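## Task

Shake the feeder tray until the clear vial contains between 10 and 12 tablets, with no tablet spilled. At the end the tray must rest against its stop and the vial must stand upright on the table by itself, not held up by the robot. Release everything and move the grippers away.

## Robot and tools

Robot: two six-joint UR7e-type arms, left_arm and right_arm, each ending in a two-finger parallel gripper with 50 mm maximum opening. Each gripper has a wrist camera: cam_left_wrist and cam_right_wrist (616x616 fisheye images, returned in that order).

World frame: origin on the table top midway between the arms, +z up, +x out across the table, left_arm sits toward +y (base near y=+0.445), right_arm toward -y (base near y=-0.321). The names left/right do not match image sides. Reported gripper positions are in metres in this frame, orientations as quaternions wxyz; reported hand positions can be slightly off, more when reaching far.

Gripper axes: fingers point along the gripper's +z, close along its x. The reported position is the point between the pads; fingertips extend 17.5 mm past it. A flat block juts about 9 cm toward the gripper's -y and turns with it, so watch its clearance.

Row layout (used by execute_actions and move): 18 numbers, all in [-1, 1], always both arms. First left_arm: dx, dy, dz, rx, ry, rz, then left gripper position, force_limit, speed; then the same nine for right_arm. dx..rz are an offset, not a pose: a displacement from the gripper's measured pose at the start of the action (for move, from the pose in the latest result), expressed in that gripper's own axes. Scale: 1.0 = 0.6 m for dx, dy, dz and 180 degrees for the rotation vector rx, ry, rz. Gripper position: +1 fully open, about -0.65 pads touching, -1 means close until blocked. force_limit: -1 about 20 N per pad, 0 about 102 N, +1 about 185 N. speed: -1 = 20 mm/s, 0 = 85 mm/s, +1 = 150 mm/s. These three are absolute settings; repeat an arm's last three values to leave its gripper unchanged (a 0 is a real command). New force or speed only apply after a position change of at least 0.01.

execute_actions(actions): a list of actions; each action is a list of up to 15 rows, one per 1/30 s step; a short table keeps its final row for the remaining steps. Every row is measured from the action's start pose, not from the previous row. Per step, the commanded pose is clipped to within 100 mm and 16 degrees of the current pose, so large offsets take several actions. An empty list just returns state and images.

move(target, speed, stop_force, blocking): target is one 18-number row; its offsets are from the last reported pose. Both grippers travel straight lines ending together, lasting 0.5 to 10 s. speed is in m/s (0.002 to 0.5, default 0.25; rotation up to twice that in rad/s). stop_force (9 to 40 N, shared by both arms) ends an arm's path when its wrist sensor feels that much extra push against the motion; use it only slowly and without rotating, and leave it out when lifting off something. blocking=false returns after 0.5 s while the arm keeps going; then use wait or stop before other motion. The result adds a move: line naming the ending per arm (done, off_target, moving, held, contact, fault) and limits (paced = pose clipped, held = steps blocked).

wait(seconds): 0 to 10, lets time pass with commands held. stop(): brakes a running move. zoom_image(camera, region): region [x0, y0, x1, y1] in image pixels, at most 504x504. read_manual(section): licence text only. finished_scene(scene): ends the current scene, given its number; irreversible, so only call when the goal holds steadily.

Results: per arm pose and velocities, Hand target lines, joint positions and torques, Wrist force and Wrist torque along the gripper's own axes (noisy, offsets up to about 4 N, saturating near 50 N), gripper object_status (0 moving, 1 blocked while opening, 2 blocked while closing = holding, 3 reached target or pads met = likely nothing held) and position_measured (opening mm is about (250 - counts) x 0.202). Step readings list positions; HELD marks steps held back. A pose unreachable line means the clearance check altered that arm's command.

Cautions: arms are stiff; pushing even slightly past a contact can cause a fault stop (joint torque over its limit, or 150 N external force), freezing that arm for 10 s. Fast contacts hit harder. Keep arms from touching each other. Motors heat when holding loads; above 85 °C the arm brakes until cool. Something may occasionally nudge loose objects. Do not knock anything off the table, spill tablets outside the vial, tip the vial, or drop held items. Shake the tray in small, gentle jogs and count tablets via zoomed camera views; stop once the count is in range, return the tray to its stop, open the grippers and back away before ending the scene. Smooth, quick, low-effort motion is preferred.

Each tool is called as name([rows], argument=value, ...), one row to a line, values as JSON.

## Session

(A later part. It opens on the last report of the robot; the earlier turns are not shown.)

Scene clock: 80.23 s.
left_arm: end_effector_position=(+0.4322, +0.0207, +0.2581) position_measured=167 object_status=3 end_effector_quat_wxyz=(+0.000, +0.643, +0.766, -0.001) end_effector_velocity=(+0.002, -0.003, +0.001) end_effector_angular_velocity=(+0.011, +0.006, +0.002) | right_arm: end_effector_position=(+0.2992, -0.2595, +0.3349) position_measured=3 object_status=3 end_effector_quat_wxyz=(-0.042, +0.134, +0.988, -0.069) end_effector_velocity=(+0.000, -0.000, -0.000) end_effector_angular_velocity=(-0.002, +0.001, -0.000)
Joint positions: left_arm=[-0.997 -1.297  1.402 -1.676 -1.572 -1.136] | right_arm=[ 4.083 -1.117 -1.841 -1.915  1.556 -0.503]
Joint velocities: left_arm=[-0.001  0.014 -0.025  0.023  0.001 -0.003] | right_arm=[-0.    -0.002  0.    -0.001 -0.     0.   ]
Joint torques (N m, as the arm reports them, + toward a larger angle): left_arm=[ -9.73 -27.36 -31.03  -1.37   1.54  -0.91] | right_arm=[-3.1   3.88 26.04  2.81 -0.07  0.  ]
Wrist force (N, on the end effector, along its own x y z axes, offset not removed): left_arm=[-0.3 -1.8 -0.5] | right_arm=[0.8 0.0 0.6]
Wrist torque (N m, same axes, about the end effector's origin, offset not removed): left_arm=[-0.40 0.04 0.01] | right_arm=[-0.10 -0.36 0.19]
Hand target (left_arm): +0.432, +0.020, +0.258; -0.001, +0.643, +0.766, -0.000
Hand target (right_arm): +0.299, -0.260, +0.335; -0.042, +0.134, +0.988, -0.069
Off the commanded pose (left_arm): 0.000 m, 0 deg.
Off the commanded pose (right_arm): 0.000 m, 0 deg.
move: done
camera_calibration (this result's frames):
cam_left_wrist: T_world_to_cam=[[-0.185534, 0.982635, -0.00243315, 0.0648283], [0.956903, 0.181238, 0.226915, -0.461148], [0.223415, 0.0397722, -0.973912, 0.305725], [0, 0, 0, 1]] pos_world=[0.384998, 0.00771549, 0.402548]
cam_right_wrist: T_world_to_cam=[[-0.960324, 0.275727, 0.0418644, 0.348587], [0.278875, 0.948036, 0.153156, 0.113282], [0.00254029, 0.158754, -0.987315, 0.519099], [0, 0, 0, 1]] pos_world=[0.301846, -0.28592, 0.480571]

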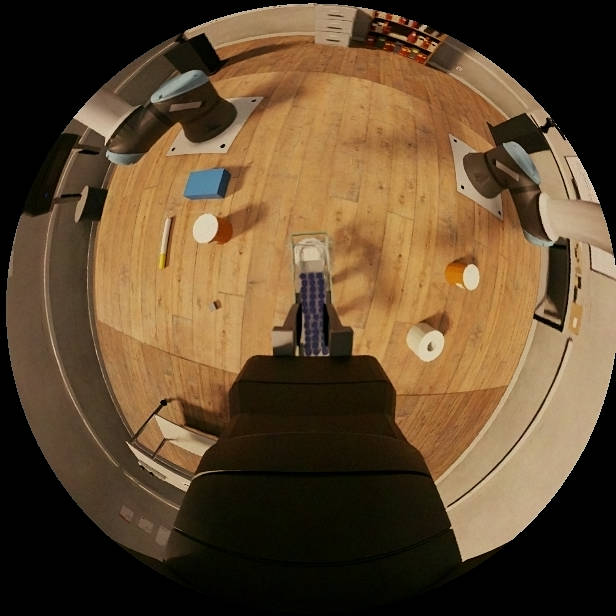

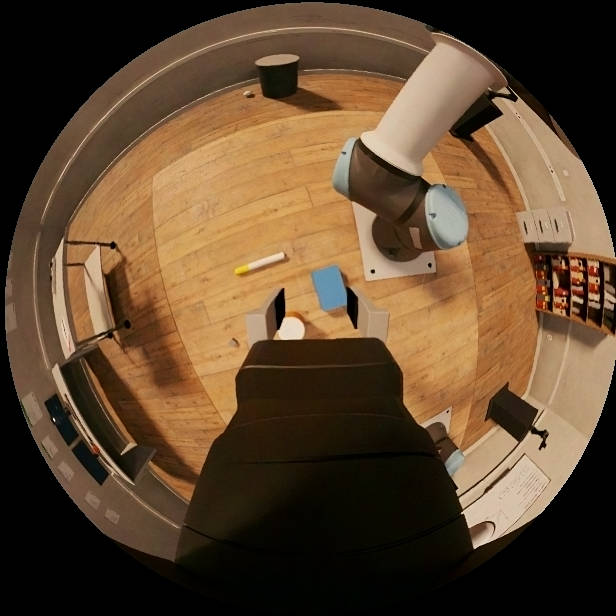

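Centred well. Go behind the plate.

move(target=[0.005,0.28,0,0,0,0,-0.1,0,0,0,0,0,0,0,0,1,0,0])

move(target=[0,0,0.165,0,0,0,-0.1,0,0,0,0,0,0,0,0,1,0,0], speed=0.1)

move(target=[0,-0.09,0,0,0,0,-0.1,0,0,0,0,0,0,0,0,1,0,0], speed=0.007, stop_force=20)

zoom_image(camera="cam_left_wrist", region=[230,90,400,330])

Scene clock: 88.30 s.
left_arm: end_effector_position=(+0.5969, +0.0530, +0.2580) position_measured=167 object_status=3 end_effector_quat_wxyz=(+0.000, +0.643, +0.766, -0.000) end_effector_velocity=(+0.002, +0.000, -0.000) end_effector_angular_velocity=(+0.002, +0.004, -0.002) | right_arm: end_effector_position=(+0.2992, -0.2595, +0.3349) position_measured=3 object_status=3 end_effector_quat_wxyz=(-0.042, +0.134, +0.988, -0.069) end_effector_velocity=(+0.000, -0.000, -0.000) end_effector_angular_velocity=(+0.001, +0.001, -0.002)
Joint positions: left_arm=[-0.777 -1.008  0.986 -1.55  -1.571 -0.916] | right_arm=[ 4.083 -1.117 -1.841 -1.915  1.556 -0.503]
Joint velocities: left_arm=[ 0.003  0.009 -0.015  0.01  -0.001  0.005] | right_arm=[-0.001 -0.001  0.     0.001  0.001  0.   ]
Joint torques (N m, as the arm reports them, + toward a larger angle): left_arm=[  7.88 -39.98 -32.    -1.53  -1.31   1.5 ] | right_arm=[-3.14  4.3  26.57  2.8  -0.03  0.  ]
Wrist force (N, on the end effector, along its own x y z axes, offset not removed): left_arm=[0.8 -0.8 -0.3] | right_arm=[-0.4 0.4 -0.7]
Wrist torque (N m, same axes, about the end effector's origin, offset not removed): left_arm=[-0.26 -0.16 -0.03] | right_arm=[-0.10 -0.10 0.13]
Hand target (left_arm): +0.597, +0.053, +0.258; +0.000, +0.643, +0.766, -0.000
Hand target (right_arm): +0.299, -0.260, +0.335; -0.042, +0.134, +0.988, -0.069
Off the commanded pose (left_arm): 0.000 m, 0 deg.
Off the commanded pose (right_arm): 0.000 m, 0 deg.
move: done
camera_calibration (this result's frames):
cam_left_wrist: T_world_to_cam=[[-0.185579, 0.982626, -0.00261101, 0.0637234], [0.956768, 0.1813, 0.227433, -0.624604], [0.223955, 0.0397088, -0.97379, 0.267135], [0, 0, 0, 1]] pos_world=[0.5496, 0.0400167, 0.402355]
cam_right_wrist: T_world_to_cam=[[-0.960324, 0.275727, 0.0418642, 0.348587], [0.278875, 0.948036, 0.153156, 0.113282], [0.00254041, 0.158754, -0.987315, 0.519099], [0, 0, 0, 1]] pos_world=[0.301846, -0.28592, 0.480571]

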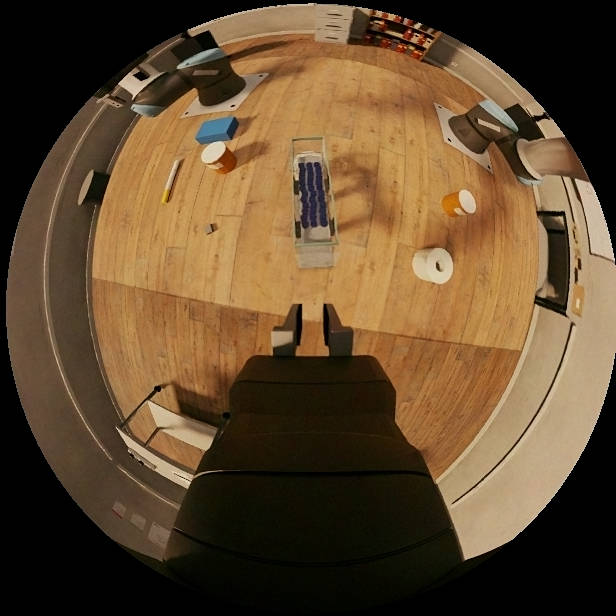

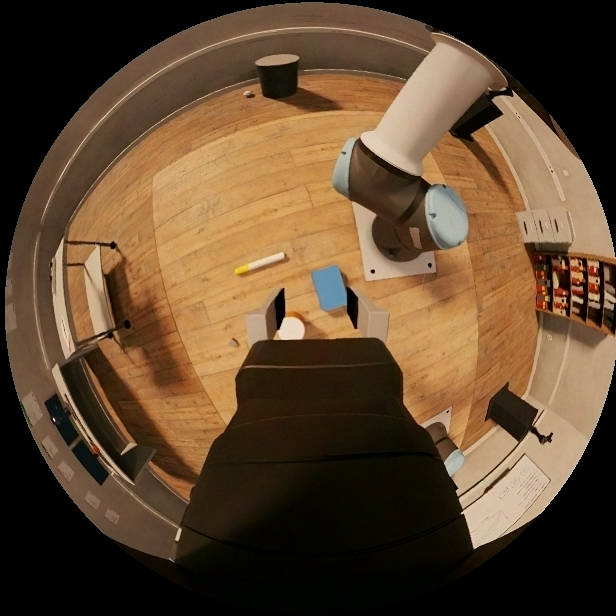

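Scene clock: 89.77 s.
left_arm: end_effector_position=(+0.5968, +0.0530, +0.1593) position_measured=167 object_status=3 end_effector_quat_wxyz=(+0.000, +0.643, +0.766, -0.000) end_effector_velocity=(+0.000, -0.000, -0.003) end_effector_angular_velocity=(-0.001, -0.000, +0.000) | right_arm: end_effector_position=(+0.2992, -0.2595, +0.3349) position_measured=3 object_status=3 end_effector_quat_wxyz=(-0.042, +0.134, +0.988, -0.069) end_effector_velocity=(-0.000, -0.000, +0.000) end_effector_angular_velocity=(-0.000, +0.000, +0.000)
Joint positions: left_arm=[-0.777 -0.982  1.199 -1.788 -1.571 -0.916] | right_arm=[ 4.083 -1.117 -1.841 -1.915  1.556 -0.503]
Joint velocities: left_arm=[ 0.     0.002  0.005 -0.007 -0.    -0.   ] | right_arm=[ 0.     0.     0.    -0.001  0.    -0.   ]
Joint torques (N m, as the arm reports them, + toward a larger angle): left_arm=[ -9.7  -39.76 -19.    -3.91   1.26  -1.09] | right_arm=[-3.36  4.45 25.86  2.8  -0.08 -0.12]
Wrist force (N, on the end effector, along its own x y z axes, offset not removed): left_arm=[-0.3 -3.6 -0.2] | right_arm=[1.2 1.7 0.7]
Wrist torque (N m, same axes, about the end effector's origin, offset not removed): left_arm=[-0.71 0.00 -0.02] | right_arm=[0.07 -0.31 0.09]
Hand target (left_arm): +0.597, +0.053, +0.159; +0.000, +0.643, +0.766, -0.000
Hand target (right_arm): +0.299, -0.260, +0.335; -0.042, +0.134, +0.988, -0.069
Off the commanded pose (left_arm): 0.000 m, 0 deg.
Off the commanded pose (right_arm): 0.000 m, 0 deg.
move: done
camera_calibration (this result's frames):
cam_left_wrist: T_world_to_cam=[[-0.185577, 0.982626, -0.00257232, 0.0634327], [0.95678, 0.181291, 0.22739, -0.60209], [0.223905, 0.0397372, -0.9738, 0.171067], [0, 0, 0, 1]] pos_world=[0.549537, 0.0400252, 0.303657]
cam_right_wrist: T_world_to_cam=[[-0.960324, 0.275727, 0.0418643, 0.348587], [0.278875, 0.948036, 0.153156, 0.113282], [0.00254037, 0.158754, -0.987315, 0.519099], [0, 0, 0, 1]] pos_world=[0.301846, -0.28592, 0.480571]

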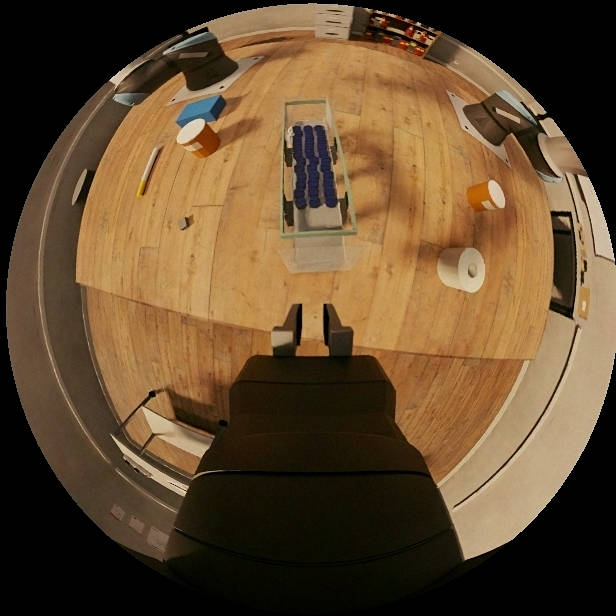

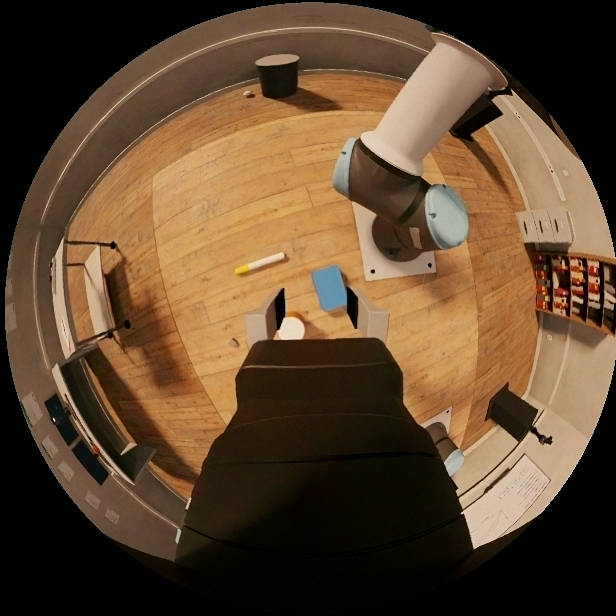

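Scene clock: 94.93 s.
left_arm: end_effector_position=(+0.5639, +0.0471, +0.1595) position_measured=167 object_status=3 end_effector_quat_wxyz=(+0.001, +0.643, +0.766, -0.000) end_effector_velocity=(+0.001, +0.001, -0.000) end_effector_angular_velocity=(+0.001, +0.004, -0.002) | right_arm: end_effector_position=(+0.2992, -0.2595, +0.3349) position_measured=3 object_status=3 end_effector_quat_wxyz=(-0.042, +0.134, +0.988, -0.069) end_effector_velocity=(+0.001, +0.000, -0.000) end_effector_angular_velocity=(+0.000, -0.002, -0.000)
Joint positions: left_arm=[-0.816 -1.043  1.295 -1.824 -1.571 -0.954] | right_arm=[ 4.083 -1.117 -1.841 -1.915  1.556 -0.503]
Joint velocities: left_arm=[ 0.003  0.004 -0.006  0.006 -0.003  0.004] | right_arm=[-0.    -0.001  0.     0.002 -0.001  0.   ]
Joint torques (N m, as the arm reports them, + toward a larger angle): left_arm=[ -6.45 -41.9  -26.27   2.69  -8.33   1.81] | right_arm=[-3.93  4.17 26.21  2.9   0.03  0.08]
Wrist force (N, on the end effector, along its own x y z axes, offset not removed): left_arm=[-3.3 30.5 7.5] | right_arm=[-3.4 -0.2 1.3]
Wrist torque (N m, same axes, about the end effector's origin, offset not removed): left_arm=[-0.67 0.32 -0.61] | right_arm=[-0.13 0.48 0.22]
Hand target (left_arm): +0.564, +0.047, +0.159; +0.000, +0.643, +0.766, -0.000
Hand target (right_arm): +0.299, -0.260, +0.335; -0.042, +0.134, +0.988, -0.069
Off the commanded pose (left_arm): 0.021 m, 0 deg.
Off the commanded pose (right_arm): 0.000 m, 0 deg.
move: contact (left_arm)
camera_calibration (this result's frames):
cam_left_wrist: T_world_to_cam=[[-0.185583, 0.982624, -0.0029277, 0.0631811], [0.95669, 0.181363, 0.227708, -0.569565], [0.224282, 0.0394578, -0.973725, 0.178649], [0, 0, 0, 1]] pos_world=[0.516555, 0.0341658, 0.303835]
cam_right_wrist: T_world_to_cam=[[-0.960324, 0.275727, 0.0418643, 0.348587], [0.278875, 0.948036, 0.153156, 0.113282], [0.00254039, 0.158754, -0.987315, 0.519099], [0, 0, 0, 1]] pos_world=[0.301846, -0.28592, 0.480571]

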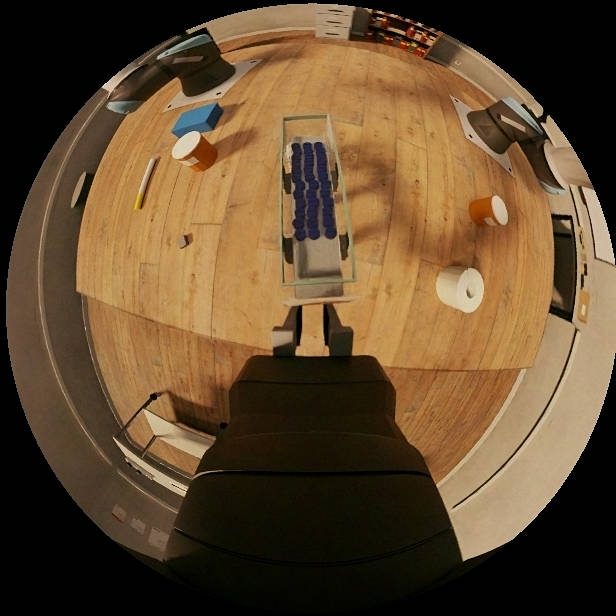

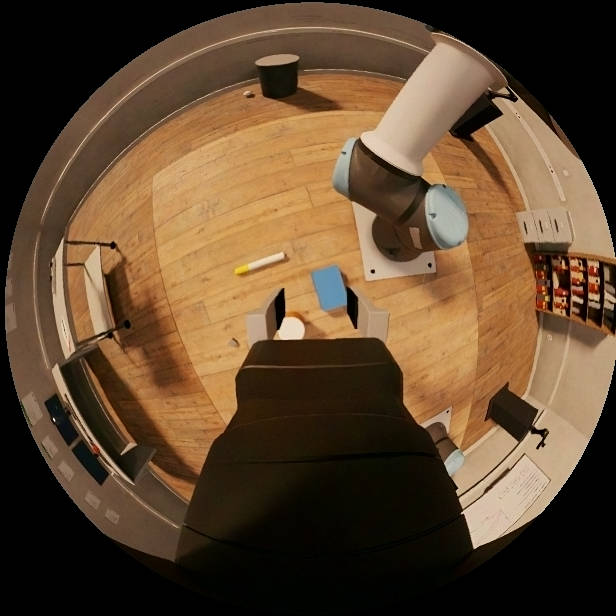

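Region (230, 90, 400, 330) of cam_left_wrist's 616x616 image, scaled by 2.100, with more detail than that image has; it fills the left 357 columns of this view, and the rest is white.

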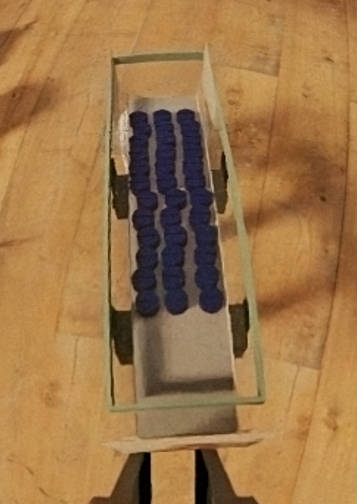

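execute_actions([
  [[0,0.07,0,0,0,0,-0.1,0,0,0,0,0,0,0,0,1,0,0],[0,0.07,0,0,0,0,-0.1,0,0,0,0,0,0,0,0,1,0,0],[0,0.0295,0,0,0,0,-0.1,0,0,0,0,0,0,0,0,1,0,0]],
  [[0,-0.027,0,0,0,0,-0.1,0,0,0,0,0,0,0,0,1,0,0]],
  [[0,0.07,0,0,0,0,-0.1,0,0,0,0,0,0,0,0,1,0,0],[0,0.07,0,0,0,0,-0.1,0,0,0,0,0,0,0,0,1,0,0],[0,0.0264,0,0,0,0,-0.1,0,0,0,0,0,0,0,0,1,0,0]],
  [[0,-0.027,0,0,0,0,-0.1,0,0,0,0,0,0,0,0,1,0,0]],
  [[0,0.07,0,0,0,0,-0.1,0,0,0,0,0,0,0,0,1,0,0],[0,0.07,0,0,0,0,-0.1,0,0,0,0,0,0,0,0,1,0,0],[0,0.0264,0,0,0,0,-0.1,0,0,0,0,0,0,0,0,1,0,0]],
  [[0,-0.027,0,0,0,0,-0.1,0,0,0,0,0,0,0,0,1,0,0]],
  [[0,0.07,0,0,0,0,-0.1,0,0,0,0,0,0,0,0,1,0,0],[0,0.07,0,0,0,0,-0.1,0,0,0,0,0,0,0,0,1,0,0],[0,0.0264,0,0,0,0,-0.1,0,0,0,0,0,0,0,0,1,0,0]],
  [[0,0,0,0,0,0,-0.1,0,0,0,0,0,0,0,0,1,0,0]],
])

zoom_image(camera="cam_left_wrist", region=[260,95,360,235])

Scene clock: 112.60 s.
left_arm: end_effector_position=(+0.5817, +0.0503, +0.1598) position_measured=167 object_status=3 end_effector_quat_wxyz=(+0.001, +0.643, +0.766, -0.000) end_effector_velocity=(+0.000, -0.000, -0.001) end_effector_angular_velocity=(-0.000, -0.000, -0.001) | right_arm: end_effector_position=(+0.2992, -0.2595, +0.3349) position_measured=3 object_status=3 end_effector_quat_wxyz=(-0.042, +0.134, +0.988, -0.069) end_effector_velocity=(+0.000, +0.000, +0.000) end_effector_angular_velocity=(+0.000, -0.002, +0.001)
Joint positions: left_arm=[-0.795 -1.012  1.245 -1.806 -1.571 -0.934] | right_arm=[ 4.083 -1.117 -1.841 -1.915  1.556 -0.503]
Joint velocities: left_arm=[-0.     0.001 -0.    -0.001 -0.     0.001] | right_arm=[ 0.     0.     0.     0.001 -0.001 -0.   ]
Joint torques (N m, as the arm reports them, + toward a larger angle): left_arm=[ -3.87 -41.74 -20.77  -2.53  -0.76  -0.33] | right_arm=[-4.    4.21 26.1   2.88  0.09  0.1 ]
Wrist force (N, on the end effector, along its own x y z axes, offset not removed): left_arm=[-0.9 -1.3 -1.1] | right_arm=[-1.5 -0.1 -0.3]
Wrist torque (N m, same axes, about the end effector's origin, offset not removed): left_arm=[-0.42 0.08 -0.05] | right_arm=[-0.17 -0.01 0.18]
Hand target (left_arm): +0.582, +0.050, +0.160; +0.001, +0.643, +0.766, -0.000
Hand target (right_arm): +0.299, -0.260, +0.335; -0.042, +0.134, +0.988, -0.069
Off the commanded pose (left_arm): 0.000 m, 0 deg.
Off the commanded pose (right_arm): 0.000 m, 0 deg.
Step readings (end_effector_position; steps 1 to 15: 1st action; 16 to 30: 2nd action; 31 to 45: 3rd action; 46 to 60: 4th action; 61 to 75: 5th action; 76 to 90: 6th action; 91 to 105: 7th action; 106 to 120: 8th action):
0: left_arm (+0.5642, +0.0472, +0.1593) | right_arm (+0.2992, -0.2595, +0.3349)
1: left_arm (+0.5643, +0.0472, +0.1593) | right_arm (+0.2992, -0.2595, +0.3349)
2: left_arm (+0.5666, +0.0489, +0.1582) | right_arm (+0.2992, -0.2595, +0.3349)
4: left_arm (+0.5792, +0.0512, +0.1586) | right_arm (+0.2992, -0.2595, +0.3349)
8: left_arm (+0.5815, +0.0503, +0.1599) | right_arm (+0.2992, -0.2595, +0.3349)
15: left_arm (+0.5814, +0.0503, +0.1595) | right_arm (+0.2992, -0.2595, +0.3349)
16: left_arm (+0.5814, +0.0502, +0.1595) | right_arm (+0.2992, -0.2595, +0.3349)
17: left_arm (+0.5798, +0.0496, +0.1597) | right_arm (+0.2992, -0.2595, +0.3349)
19: left_arm (+0.5741, +0.0486, +0.1596) | right_arm (+0.2992, -0.2595, +0.3349)
23: left_arm (+0.5682, +0.0478, +0.1594) | right_arm (+0.2992, -0.2595, +0.3349)
30: left_arm (+0.5658, +0.0475, +0.1595) | right_arm (+0.2992, -0.2595, +0.3349)
31: left_arm (+0.5657, +0.0475, +0.1595) | right_arm (+0.2992, -0.2595, +0.3349)
32: left_arm (+0.5679, +0.0492, +0.1585) | right_arm (+0.2992, -0.2595, +0.3349)
34: left_arm (+0.5806, +0.0514, +0.1588) | right_arm (+0.2992, -0.2595, +0.3349)
38: left_arm (+0.5823, +0.0503, +0.1604) | right_arm (+0.2992, -0.2595, +0.3349)
45: left_arm (+0.5815, +0.0503, +0.1596) | right_arm (+0.2992, -0.2595, +0.3349)
46: left_arm (+0.5814, +0.0502, +0.1596) | right_arm (+0.2992, -0.2595, +0.3349)
47: left_arm (+0.5798, +0.0497, +0.1597) | right_arm (+0.2992, -0.2595, +0.3349)
49: left_arm (+0.5741, +0.0487, +0.1595) | right_arm (+0.2992, -0.2595, +0.3349)
53: left_arm (+0.5682, +0.0478, +0.1594) | right_arm (+0.2992, -0.2595, +0.3349)
60: left_arm (+0.5659, +0.0475, +0.1596) | right_arm (+0.2992, -0.2595, +0.3349)
61: left_arm (+0.5659, +0.0475, +0.1596) | right_arm (+0.2992, -0.2595, +0.3349)
62: left_arm (+0.5680, +0.0492, +0.1586) | right_arm (+0.2992, -0.2595, +0.3349)
64: left_arm (+0.5807, +0.0514, +0.1589) | right_arm (+0.2992, -0.2595, +0.3349)
68: left_arm (+0.5824, +0.0503, +0.1605) | right_arm (+0.2992, -0.2595, +0.3349)
75: left_arm (+0.5816, +0.0503, +0.1597) | right_arm (+0.2992, -0.2595, +0.3349)
76: left_arm (+0.5816, +0.0502, +0.1597) | right_arm (+0.2992, -0.2595, +0.3349)
77: left_arm (+0.5800, +0.0497, +0.1598) | right_arm (+0.2992, -0.2595, +0.3349)
79: left_arm (+0.5742, +0.0487, +0.1596) | right_arm (+0.2992, -0.2595, +0.3349)
83: left_arm (+0.5683, +0.0478, +0.1595) | right_arm (+0.2992, -0.2595, +0.3349)
90: left_arm (+0.5660, +0.0475, +0.1597) | right_arm (+0.2992, -0.2595, +0.3349)
91: left_arm (+0.5660, +0.0475, +0.1597) | right_arm (+0.2992, -0.2595, +0.3349)
92: left_arm (+0.5681, +0.0492, +0.1587) | right_arm (+0.2992, -0.2595, +0.3349)
94: left_arm (+0.5809, +0.0514, +0.1590) | right_arm (+0.2992, -0.2595, +0.3349)
98: left_arm (+0.5825, +0.0503, +0.1606) | right_arm (+0.2992, -0.2595, +0.3349)
105: left_arm (+0.5818, +0.0503, +0.1598) | right_arm (+0.2992, -0.2595, +0.3349)
106: left_arm (+0.5817, +0.0503, +0.1598) | right_arm (+0.2992, -0.2595, +0.3349)
107: left_arm (+0.5817, +0.0503, +0.1598) | right_arm (+0.2992, -0.2595, +0.3349)
109: left_arm (+0.5817, +0.0503, +0.1598) | right_arm (+0.2992, -0.2595, +0.3349)
113: left_arm (+0.5817, +0.0503, +0.1598) | right_arm (+0.2992, -0.2595, +0.3349)
120: end_effector_position above
camera_calibration (this result's frames):
cam_left_wrist: T_world_to_cam=[[-0.185907, 0.982561, -0.00364102, 0.0636481], [0.956456, 0.181814, 0.22833, -0.587237], [0.22501, 0.0389658, -0.973577, 0.174408], [0, 0, 0, 1]] pos_world=[0.534256, 0.037434, 0.304115]
cam_right_wrist: T_world_to_cam=[[-0.960324, 0.275727, 0.0418643, 0.348587], [0.278875, 0.948036, 0.153156, 0.113282], [0.00254036, 0.158754, -0.987315, 0.519099], [0, 0, 0, 1]] pos_world=[0.301846, -0.28592, 0.480571]

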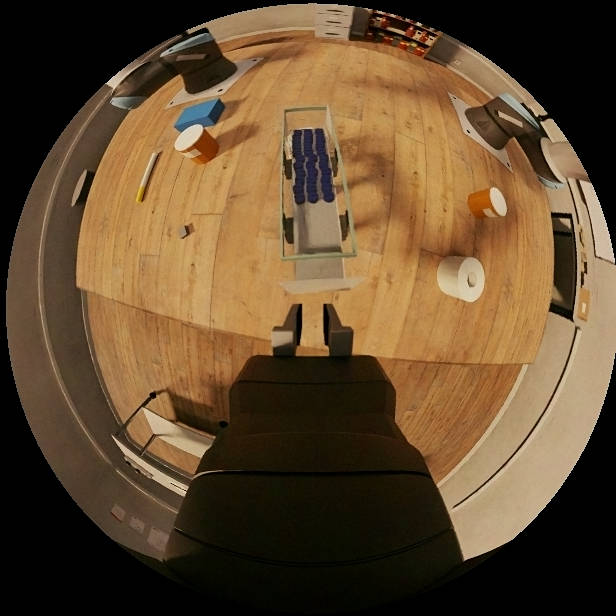

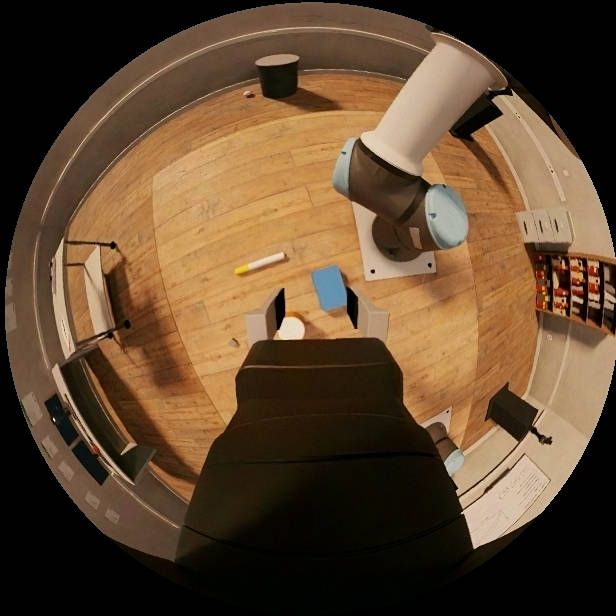

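Region (260, 95, 360, 235) of cam_left_wrist's 616x616 image, scaled by 3.600, with more detail than that image has; it fills the left 360 columns of this view, and the rest is white.

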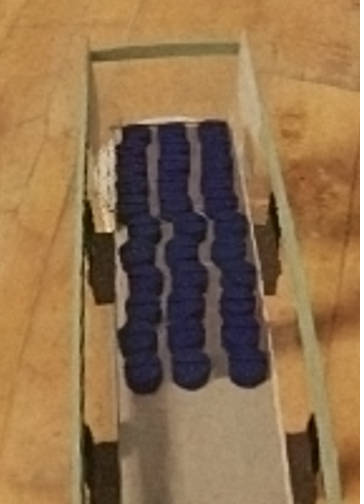

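execute_actions([
  [[0,-0.027,0,0,0,0,-0.1,0,0,0,0,0,0,0,0,1,0,0]],
  [[0,0.07,0,0,0,0,-0.1,0,0,0,0,0,0,0,0,1,0,0],[0,0.07,0,0,0,0,-0.1,0,0,0,0,0,0,0,0,1,0,0],[0,0.0262,0,0,0,0,-0.1,0,0,0,0,0,0,0,0,1,0,0]],
  [[0,-0.027,0,0,0,0,-0.1,0,0,0,0,0,0,0,0,1,0,0]],
  [[0,0.07,0,0,0,0,-0.1,0,0,0,0,0,0,0,0,1,0,0],[0,0.07,0,0,0,0,-0.1,0,0,0,0,0,0,0,0,1,0,0],[0,0.0262,0,0,0,0,-0.1,0,0,0,0,0,0,0,0,1,0,0]],
  [[0,-0.027,0,0,0,0,-0.1,0,0,0,0,0,0,0,0,1,0,0]],
  [[0,0.07,0,0,0,0,-0.1,0,0,0,0,0,0,0,0,1,0,0],[0,0.07,0,0,0,0,-0.1,0,0,0,0,0,0,0,0,1,0,0],[0,0.0262,0,0,0,0,-0.1,0,0,0,0,0,0,0,0,1,0,0]],
  [[0,-0.027,0,0,0,0,-0.1,0,0,0,0,0,0,0,0,1,0,0]],
  [[0,0.07,0,0,0,0,-0.1,0,0,0,0,0,0,0,0,1,0,0],[0,0.07,0,0,0,0,-0.1,0,0,0,0,0,0,0,0,1,0,0],[0,0.0262,0,0,0,0,-0.1,0,0,0,0,0,0,0,0,1,0,0]],
  [[0,0,0,0,0,0,-0.1,0,0,0,0,0,0,0,0,1,0,0]],
])

zoom_image(camera="cam_left_wrist", region=[270,100,350,200])

Scene clock: 131.73 s.
left_arm: end_effector_position=(+0.5817, +0.0502, +0.1602) position_measured=167 object_status=3 end_effector_quat_wxyz=(+0.002, +0.643, +0.766, -0.000) end_effector_velocity=(+0.000, -0.001, +0.000) end_effector_angular_velocity=(-0.001, -0.001, -0.000) | right_arm: end_effector_position=(+0.2992, -0.2595, +0.3349) position_measured=3 object_status=3 end_effector_quat_wxyz=(-0.042, +0.134, +0.988, -0.069) end_effector_velocity=(-0.000, +0.000, +0.000) end_effector_angular_velocity=(+0.001, -0.000, -0.000)
Joint positions: left_arm=[-0.795 -1.013  1.245 -1.807 -1.571 -0.934] | right_arm=[ 4.083 -1.117 -1.841 -1.915  1.556 -0.503]
Joint velocities: left_arm=[-0.    -0.    -0.    -0.001 -0.    -0.   ] | right_arm=[ 0.     0.001  0.    -0.     0.001  0.   ]
Joint torques (N m, as the arm reports them, + toward a larger angle): left_arm=[ -3.67 -41.62 -21.57  -2.55  -0.82  -0.42] | right_arm=[-4.09  4.42 25.82  2.93  0.06  0.12]
Wrist force (N, on the end effector, along its own x y z axes, offset not removed): left_arm=[1.8 -0.8 -0.9] | right_arm=[-0.6 0.4 1.8]
Wrist torque (N m, same axes, about the end effector's origin, offset not removed): left_arm=[-0.31 -0.30 -0.11] | right_arm=[0.01 -0.05 0.00]
Hand target (left_arm): +0.582, +0.050, +0.160; +0.002, +0.643, +0.766, -0.000
Hand target (right_arm): +0.299, -0.260, +0.335; -0.042, +0.134, +0.988, -0.069
Off the commanded pose (left_arm): 0.000 m, 0 deg.
Off the commanded pose (right_arm): 0.000 m, 0 deg.
Step readings (end_effector_position; steps 1 to 15: 1st action; 16 to 30: 2nd action; 31 to 45: 3rd action; 46 to 60: 4th action; 61 to 75: 5th action; 76 to 90: 6th action; 91 to 105: 7th action; 106 to 120: 8th action; 121 to 135: 9th action):
0: left_arm (+0.5818, +0.0503, +0.1598) | right_arm (+0.2992, -0.2595, +0.3349)
1: left_arm (+0.5817, +0.0503, +0.1598) | right_arm (+0.2992, -0.2595, +0.3349)
2: left_arm (+0.5803, +0.0497, +0.1602) | right_arm (+0.2992, -0.2595, +0.3349)
4: left_arm (+0.5746, +0.0488, +0.1601) | right_arm (+0.2992, -0.2595, +0.3349)
8: left_arm (+0.5686, +0.0479, +0.1598) | right_arm (+0.2992, -0.2595, +0.3349)
15: left_arm (+0.5661, +0.0475, +0.1598) | right_arm (+0.2992, -0.2595, +0.3349)
16: left_arm (+0.5661, +0.0475, +0.1598) | right_arm (+0.2992, -0.2595, +0.3349)
17: left_arm (+0.5682, +0.0492, +0.1588) | right_arm (+0.2992, -0.2595, +0.3349)
19: left_arm (+0.5809, +0.0514, +0.1591) | right_arm (+0.2992, -0.2595, +0.3349)
23: left_arm (+0.5825, +0.0503, +0.1607) | right_arm (+0.2992, -0.2595, +0.3349)
30: left_arm (+0.5817, +0.0503, +0.1599) | right_arm (+0.2992, -0.2595, +0.3349)
31: left_arm (+0.5816, +0.0502, +0.1599) | right_arm (+0.2992, -0.2595, +0.3349)
32: left_arm (+0.5800, +0.0497, +0.1600) | right_arm (+0.2992, -0.2595, +0.3349)
34: left_arm (+0.5743, +0.0487, +0.1598) | right_arm (+0.2992, -0.2595, +0.3349)
38: left_arm (+0.5684, +0.0478, +0.1597) | right_arm (+0.2992, -0.2595, +0.3349)
45: left_arm (+0.5661, +0.0475, +0.1599) | right_arm (+0.2992, -0.2595, +0.3349)
46: left_arm (+0.5661, +0.0475, +0.1599) | right_arm (+0.2992, -0.2595, +0.3349)
47: left_arm (+0.5682, +0.0492, +0.1589) | right_arm (+0.2992, -0.2595, +0.3349)
49: left_arm (+0.5809, +0.0514, +0.1592) | right_arm (+0.2992, -0.2595, +0.3349)
53: left_arm (+0.5825, +0.0503, +0.1608) | right_arm (+0.2992, -0.2595, +0.3349)
60: left_arm (+0.5817, +0.0503, +0.1600) | right_arm (+0.2992, -0.2595, +0.3349)
61: left_arm (+0.5816, +0.0502, +0.1600) | right_arm (+0.2992, -0.2595, +0.3349)
62: left_arm (+0.5800, +0.0497, +0.1601) | right_arm (+0.2992, -0.2595, +0.3349)
64: left_arm (+0.5743, +0.0487, +0.1599) | right_arm (+0.2992, -0.2595, +0.3349)
68: left_arm (+0.5684, +0.0478, +0.1598) | right_arm (+0.2992, -0.2595, +0.3349)
75: left_arm (+0.5661, +0.0475, +0.1600) | right_arm (+0.2992, -0.2595, +0.3349)
76: left_arm (+0.5661, +0.0475, +0.1600) | right_arm (+0.2992, -0.2595, +0.3349)
77: left_arm (+0.5682, +0.0492, +0.1590) | right_arm (+0.2992, -0.2595, +0.3349)
79: left_arm (+0.5809, +0.0514, +0.1593) | right_arm (+0.2992, -0.2595, +0.3349)
83: left_arm (+0.5825, +0.0503, +0.1609) | right_arm (+0.2992, -0.2595, +0.3349)
90: left_arm (+0.5817, +0.0502, +0.1601) | right_arm (+0.2992, -0.2595, +0.3349)
91: left_arm (+0.5816, +0.0502, +0.1601) | right_arm (+0.2992, -0.2595, +0.3349)
92: left_arm (+0.5800, +0.0496, +0.1602) | right_arm (+0.2992, -0.2595, +0.3349)
94: left_arm (+0.5743, +0.0487, +0.1600) | right_arm (+0.2992, -0.2595, +0.3349)
98: left_arm (+0.5684, +0.0478, +0.1599) | right_arm (+0.2992, -0.2595, +0.3349)
105: left_arm (+0.5661, +0.0475, +0.1601) | right_arm (+0.2992, -0.2595, +0.3349)
106: left_arm (+0.5661, +0.0475, +0.1601) | right_arm (+0.2992, -0.2595, +0.3349)
107: left_arm (+0.5682, +0.0491, +0.1591) | right_arm (+0.2992, -0.2595, +0.3349)
109: left_arm (+0.5809, +0.0514, +0.1594) | right_arm (+0.2992, -0.2595, +0.3349)
113: left_arm (+0.5825, +0.0503, +0.1610) | right_arm (+0.2992, -0.2595, +0.3349)
120: left_arm (+0.5817, +0.0502, +0.1602) | right_arm (+0.2992, -0.2595, +0.3349)
121: left_arm (+0.5817, +0.0502, +0.1602) | right_arm (+0.2992, -0.2595, +0.3349)
122: left_arm (+0.5817, +0.0502, +0.1602) | right_arm (+0.2992, -0.2595, +0.3349)
124: left_arm (+0.5817, +0.0502, +0.1602) | right_arm (+0.2992, -0.2595, +0.3349)
128: left_arm (+0.5817, +0.0502, +0.1602) | right_arm (+0.2992, -0.2595, +0.3349)
135: end_effector_position above
camera_calibration (this result's frames):
cam_left_wrist: T_world_to_cam=[[-0.186161, 0.982509, -0.0045019, 0.0639802], [0.956224, 0.18223, 0.228972, -0.587283], [0.225787, 0.0383208, -0.973423, 0.174375], [0, 0, 0, 1]] pos_world=[0.534113, 0.0374772, 0.3045]
cam_right_wrist: T_world_to_cam=[[-0.960324, 0.275727, 0.0418643, 0.348587], [0.278875, 0.948036, 0.153156, 0.113282], [0.00254026, 0.158754, -0.987315, 0.519099], [0, 0, 0, 1]] pos_world=[0.301846, -0.28592, 0.480571]

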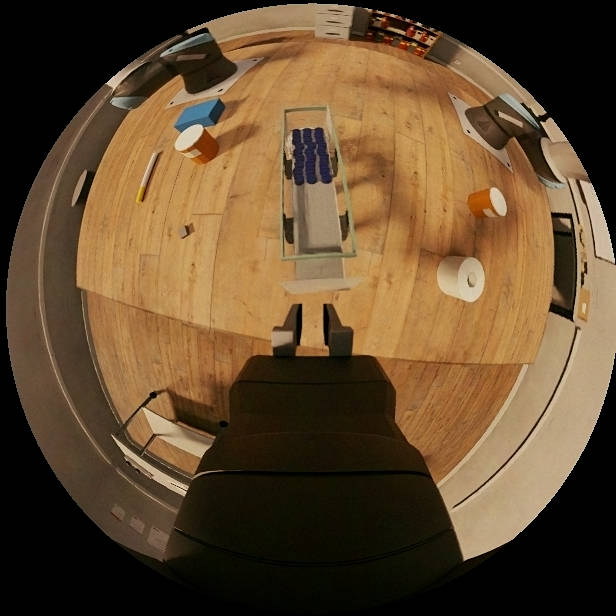

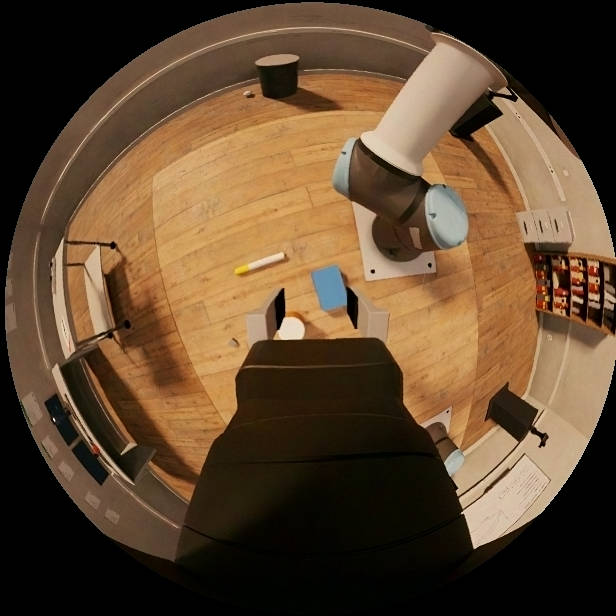

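Region (270, 100, 350, 200) of cam_left_wrist's 616x616 image, scaled by 5.040, with more detail than that image has; it fills the left 403 columns of this view, and the rest is white.

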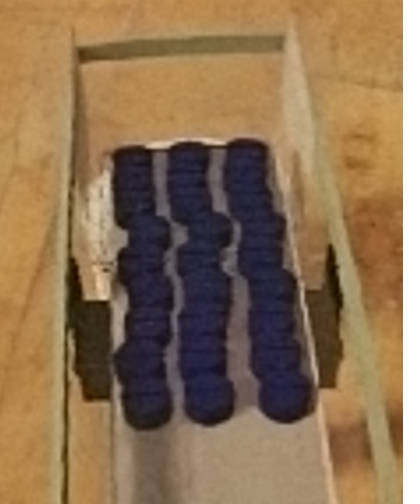

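3+6. One more.

execute_actions([
  [[0,-0.027,0,0,0,0,-0.1,0,0,0,0,0,0,0,0,1,0,0]],
  [[0,0.07,0,0,0,0,-0.1,0,0,0,0,0,0,0,0,1,0,0],[0,0.07,0,0,0,0,-0.1,0,0,0,0,0,0,0,0,1,0,0],[0,0.0262,0,0,0,0,-0.1,0,0,0,0,0,0,0,0,1,0,0]],
  [[0,0,0,0,0,0,-0.1,0,0,0,0,0,0,0,0,1,0,0]],
])

zoom_image(camera="cam_left_wrist", region=[270,100,350,200])

Scene clock: 141.30 s.
left_arm: end_effector_position=(+0.5817, +0.0502, +0.1603) position_measured=167 object_status=3 end_effector_quat_wxyz=(+0.002, +0.643, +0.766, -0.000) end_effector_velocity=(-0.000, -0.000, +0.000) end_effector_angular_velocity=(-0.001, +0.000, -0.001) | right_arm: end_effector_position=(+0.2992, -0.2595, +0.3349) position_measured=3 object_status=3 end_effector_quat_wxyz=(-0.042, +0.134, +0.988, -0.069) end_effector_velocity=(-0.000, -0.000, -0.000) end_effector_angular_velocity=(-0.001, +0.001, -0.001)
Joint positions: left_arm=[-0.795 -1.013  1.246 -1.807 -1.571 -0.934] | right_arm=[ 4.083 -1.117 -1.841 -1.915  1.556 -0.503]
Joint velocities: left_arm=[-0.    -0.    -0.     0.    -0.001  0.001] | right_arm=[-0.001 -0.001 -0.001 -0.     0.    -0.   ]
Joint torques (N m, as the arm reports them, + toward a larger angle): left_arm=[ -3.8  -41.57 -21.64  -2.55  -0.86  -0.37] | right_arm=[-4.48  4.03 26.39  2.87  0.09  0.1 ]
Wrist force (N, on the end effector, along its own x y z axes, offset not removed): left_arm=[-0.3 -2.2 0.2] | right_arm=[-0.4 0.6 -1.3]
Wrist torque (N m, same axes, about the end effector's origin, offset not removed): left_arm=[-0.41 0.04 0.00] | right_arm=[-0.15 -0.07 0.18]
Hand target (left_arm): +0.582, +0.050, +0.160; +0.002, +0.643, +0.766, -0.000
Hand target (right_arm): +0.299, -0.260, +0.335; -0.042, +0.134, +0.988, -0.069
Off the commanded pose (left_arm): 0.000 m, 0 deg.
Off the commanded pose (right_arm): 0.000 m, 0 deg.
Step readings (end_effector_position; steps 1 to 15: 1st action; 16 to 30: 2nd action; 31 to 45: 3rd action):
0: left_arm (+0.5817, +0.0502, +0.1602) | right_arm (+0.2992, -0.2595, +0.3349)
1: left_arm (+0.5817, +0.0502, +0.1603) | right_arm (+0.2992, -0.2595, +0.3349)
2: left_arm (+0.5803, +0.0497, +0.1606) | right_arm (+0.2992, -0.2595, +0.3349)
4: left_arm (+0.5746, +0.0487, +0.1605) | right_arm (+0.2992, -0.2595, +0.3349)
8: left_arm (+0.5685, +0.0478, +0.1602) | right_arm (+0.2992, -0.2595, +0.3349)
15: left_arm (+0.5661, +0.0474, +0.1602) | right_arm (+0.2992, -0.2595, +0.3349)
16: left_arm (+0.5660, +0.0475, +0.1602) | right_arm (+0.2992, -0.2595, +0.3349)
17: left_arm (+0.5682, +0.0491, +0.1592) | right_arm (+0.2992, -0.2595, +0.3349)
19: left_arm (+0.5809, +0.0514, +0.1595) | right_arm (+0.2992, -0.2595, +0.3349)
23: left_arm (+0.5825, +0.0503, +0.1611) | right_arm (+0.2992, -0.2595, +0.3349)
30: left_arm (+0.5817, +0.0502, +0.1603) | right_arm (+0.2992, -0.2595, +0.3349)
31: left_arm (+0.5817, +0.0502, +0.1603) | right_arm (+0.2992, -0.2595, +0.3349)
32: left_arm (+0.5817, +0.0502, +0.1603) | right_arm (+0.2992, -0.2595, +0.3349)
34: left_arm (+0.5817, +0.0502, +0.1603) | right_arm (+0.2992, -0.2595, +0.3349)
38: left_arm (+0.5817, +0.0502, +0.1603) | right_arm (+0.2992, -0.2595, +0.3349)
45: end_effector_position above
camera_calibration (this result's frames):
cam_left_wrist: T_world_to_cam=[[-0.186226, 0.982496, -0.00471424, 0.0640655], [0.956176, 0.182336, 0.229087, -0.587271], [0.225937, 0.0381543, -0.973395, 0.174405], [0, 0, 0, 1]] pos_world=[0.53406, 0.0374824, 0.304603]
cam_right_wrist: T_world_to_cam=[[-0.960324, 0.275727, 0.0418642, 0.348587], [0.278875, 0.948036, 0.153156, 0.113282], [0.00254044, 0.158754, -0.987315, 0.519099], [0, 0, 0, 1]] pos_world=[0.301846, -0.28592, 0.480571]

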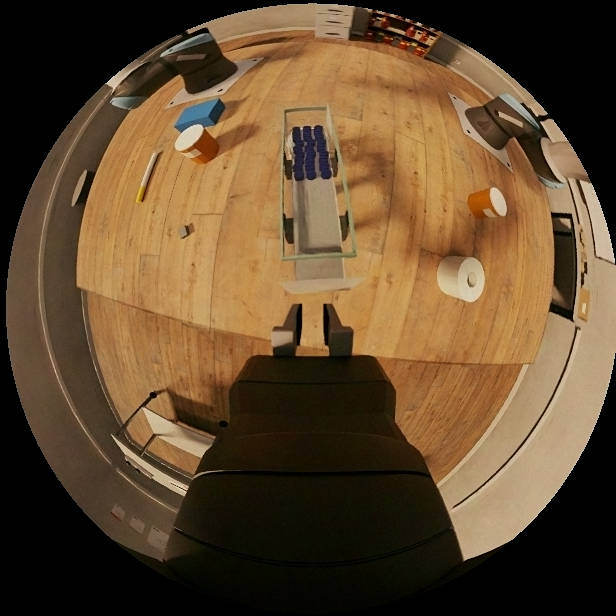

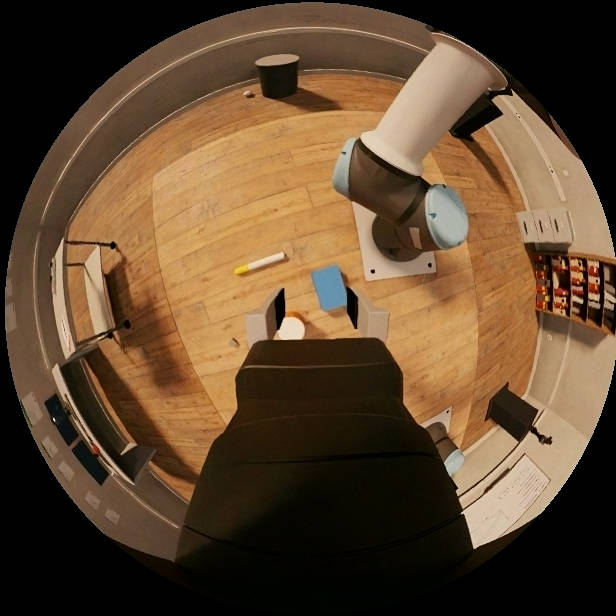

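Region (270, 100, 350, 200) of cam_left_wrist's 616x616 image, scaled by 5.040, with more detail than that image has; it fills the left 403 columns of this view, and the rest is white.

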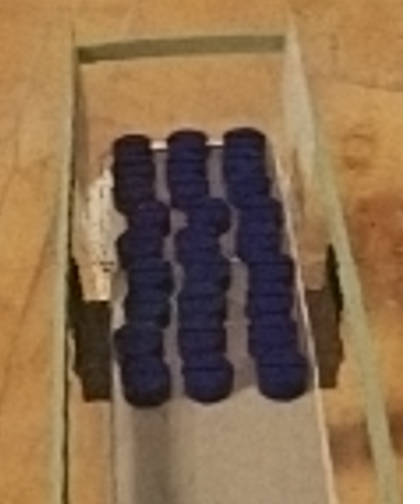

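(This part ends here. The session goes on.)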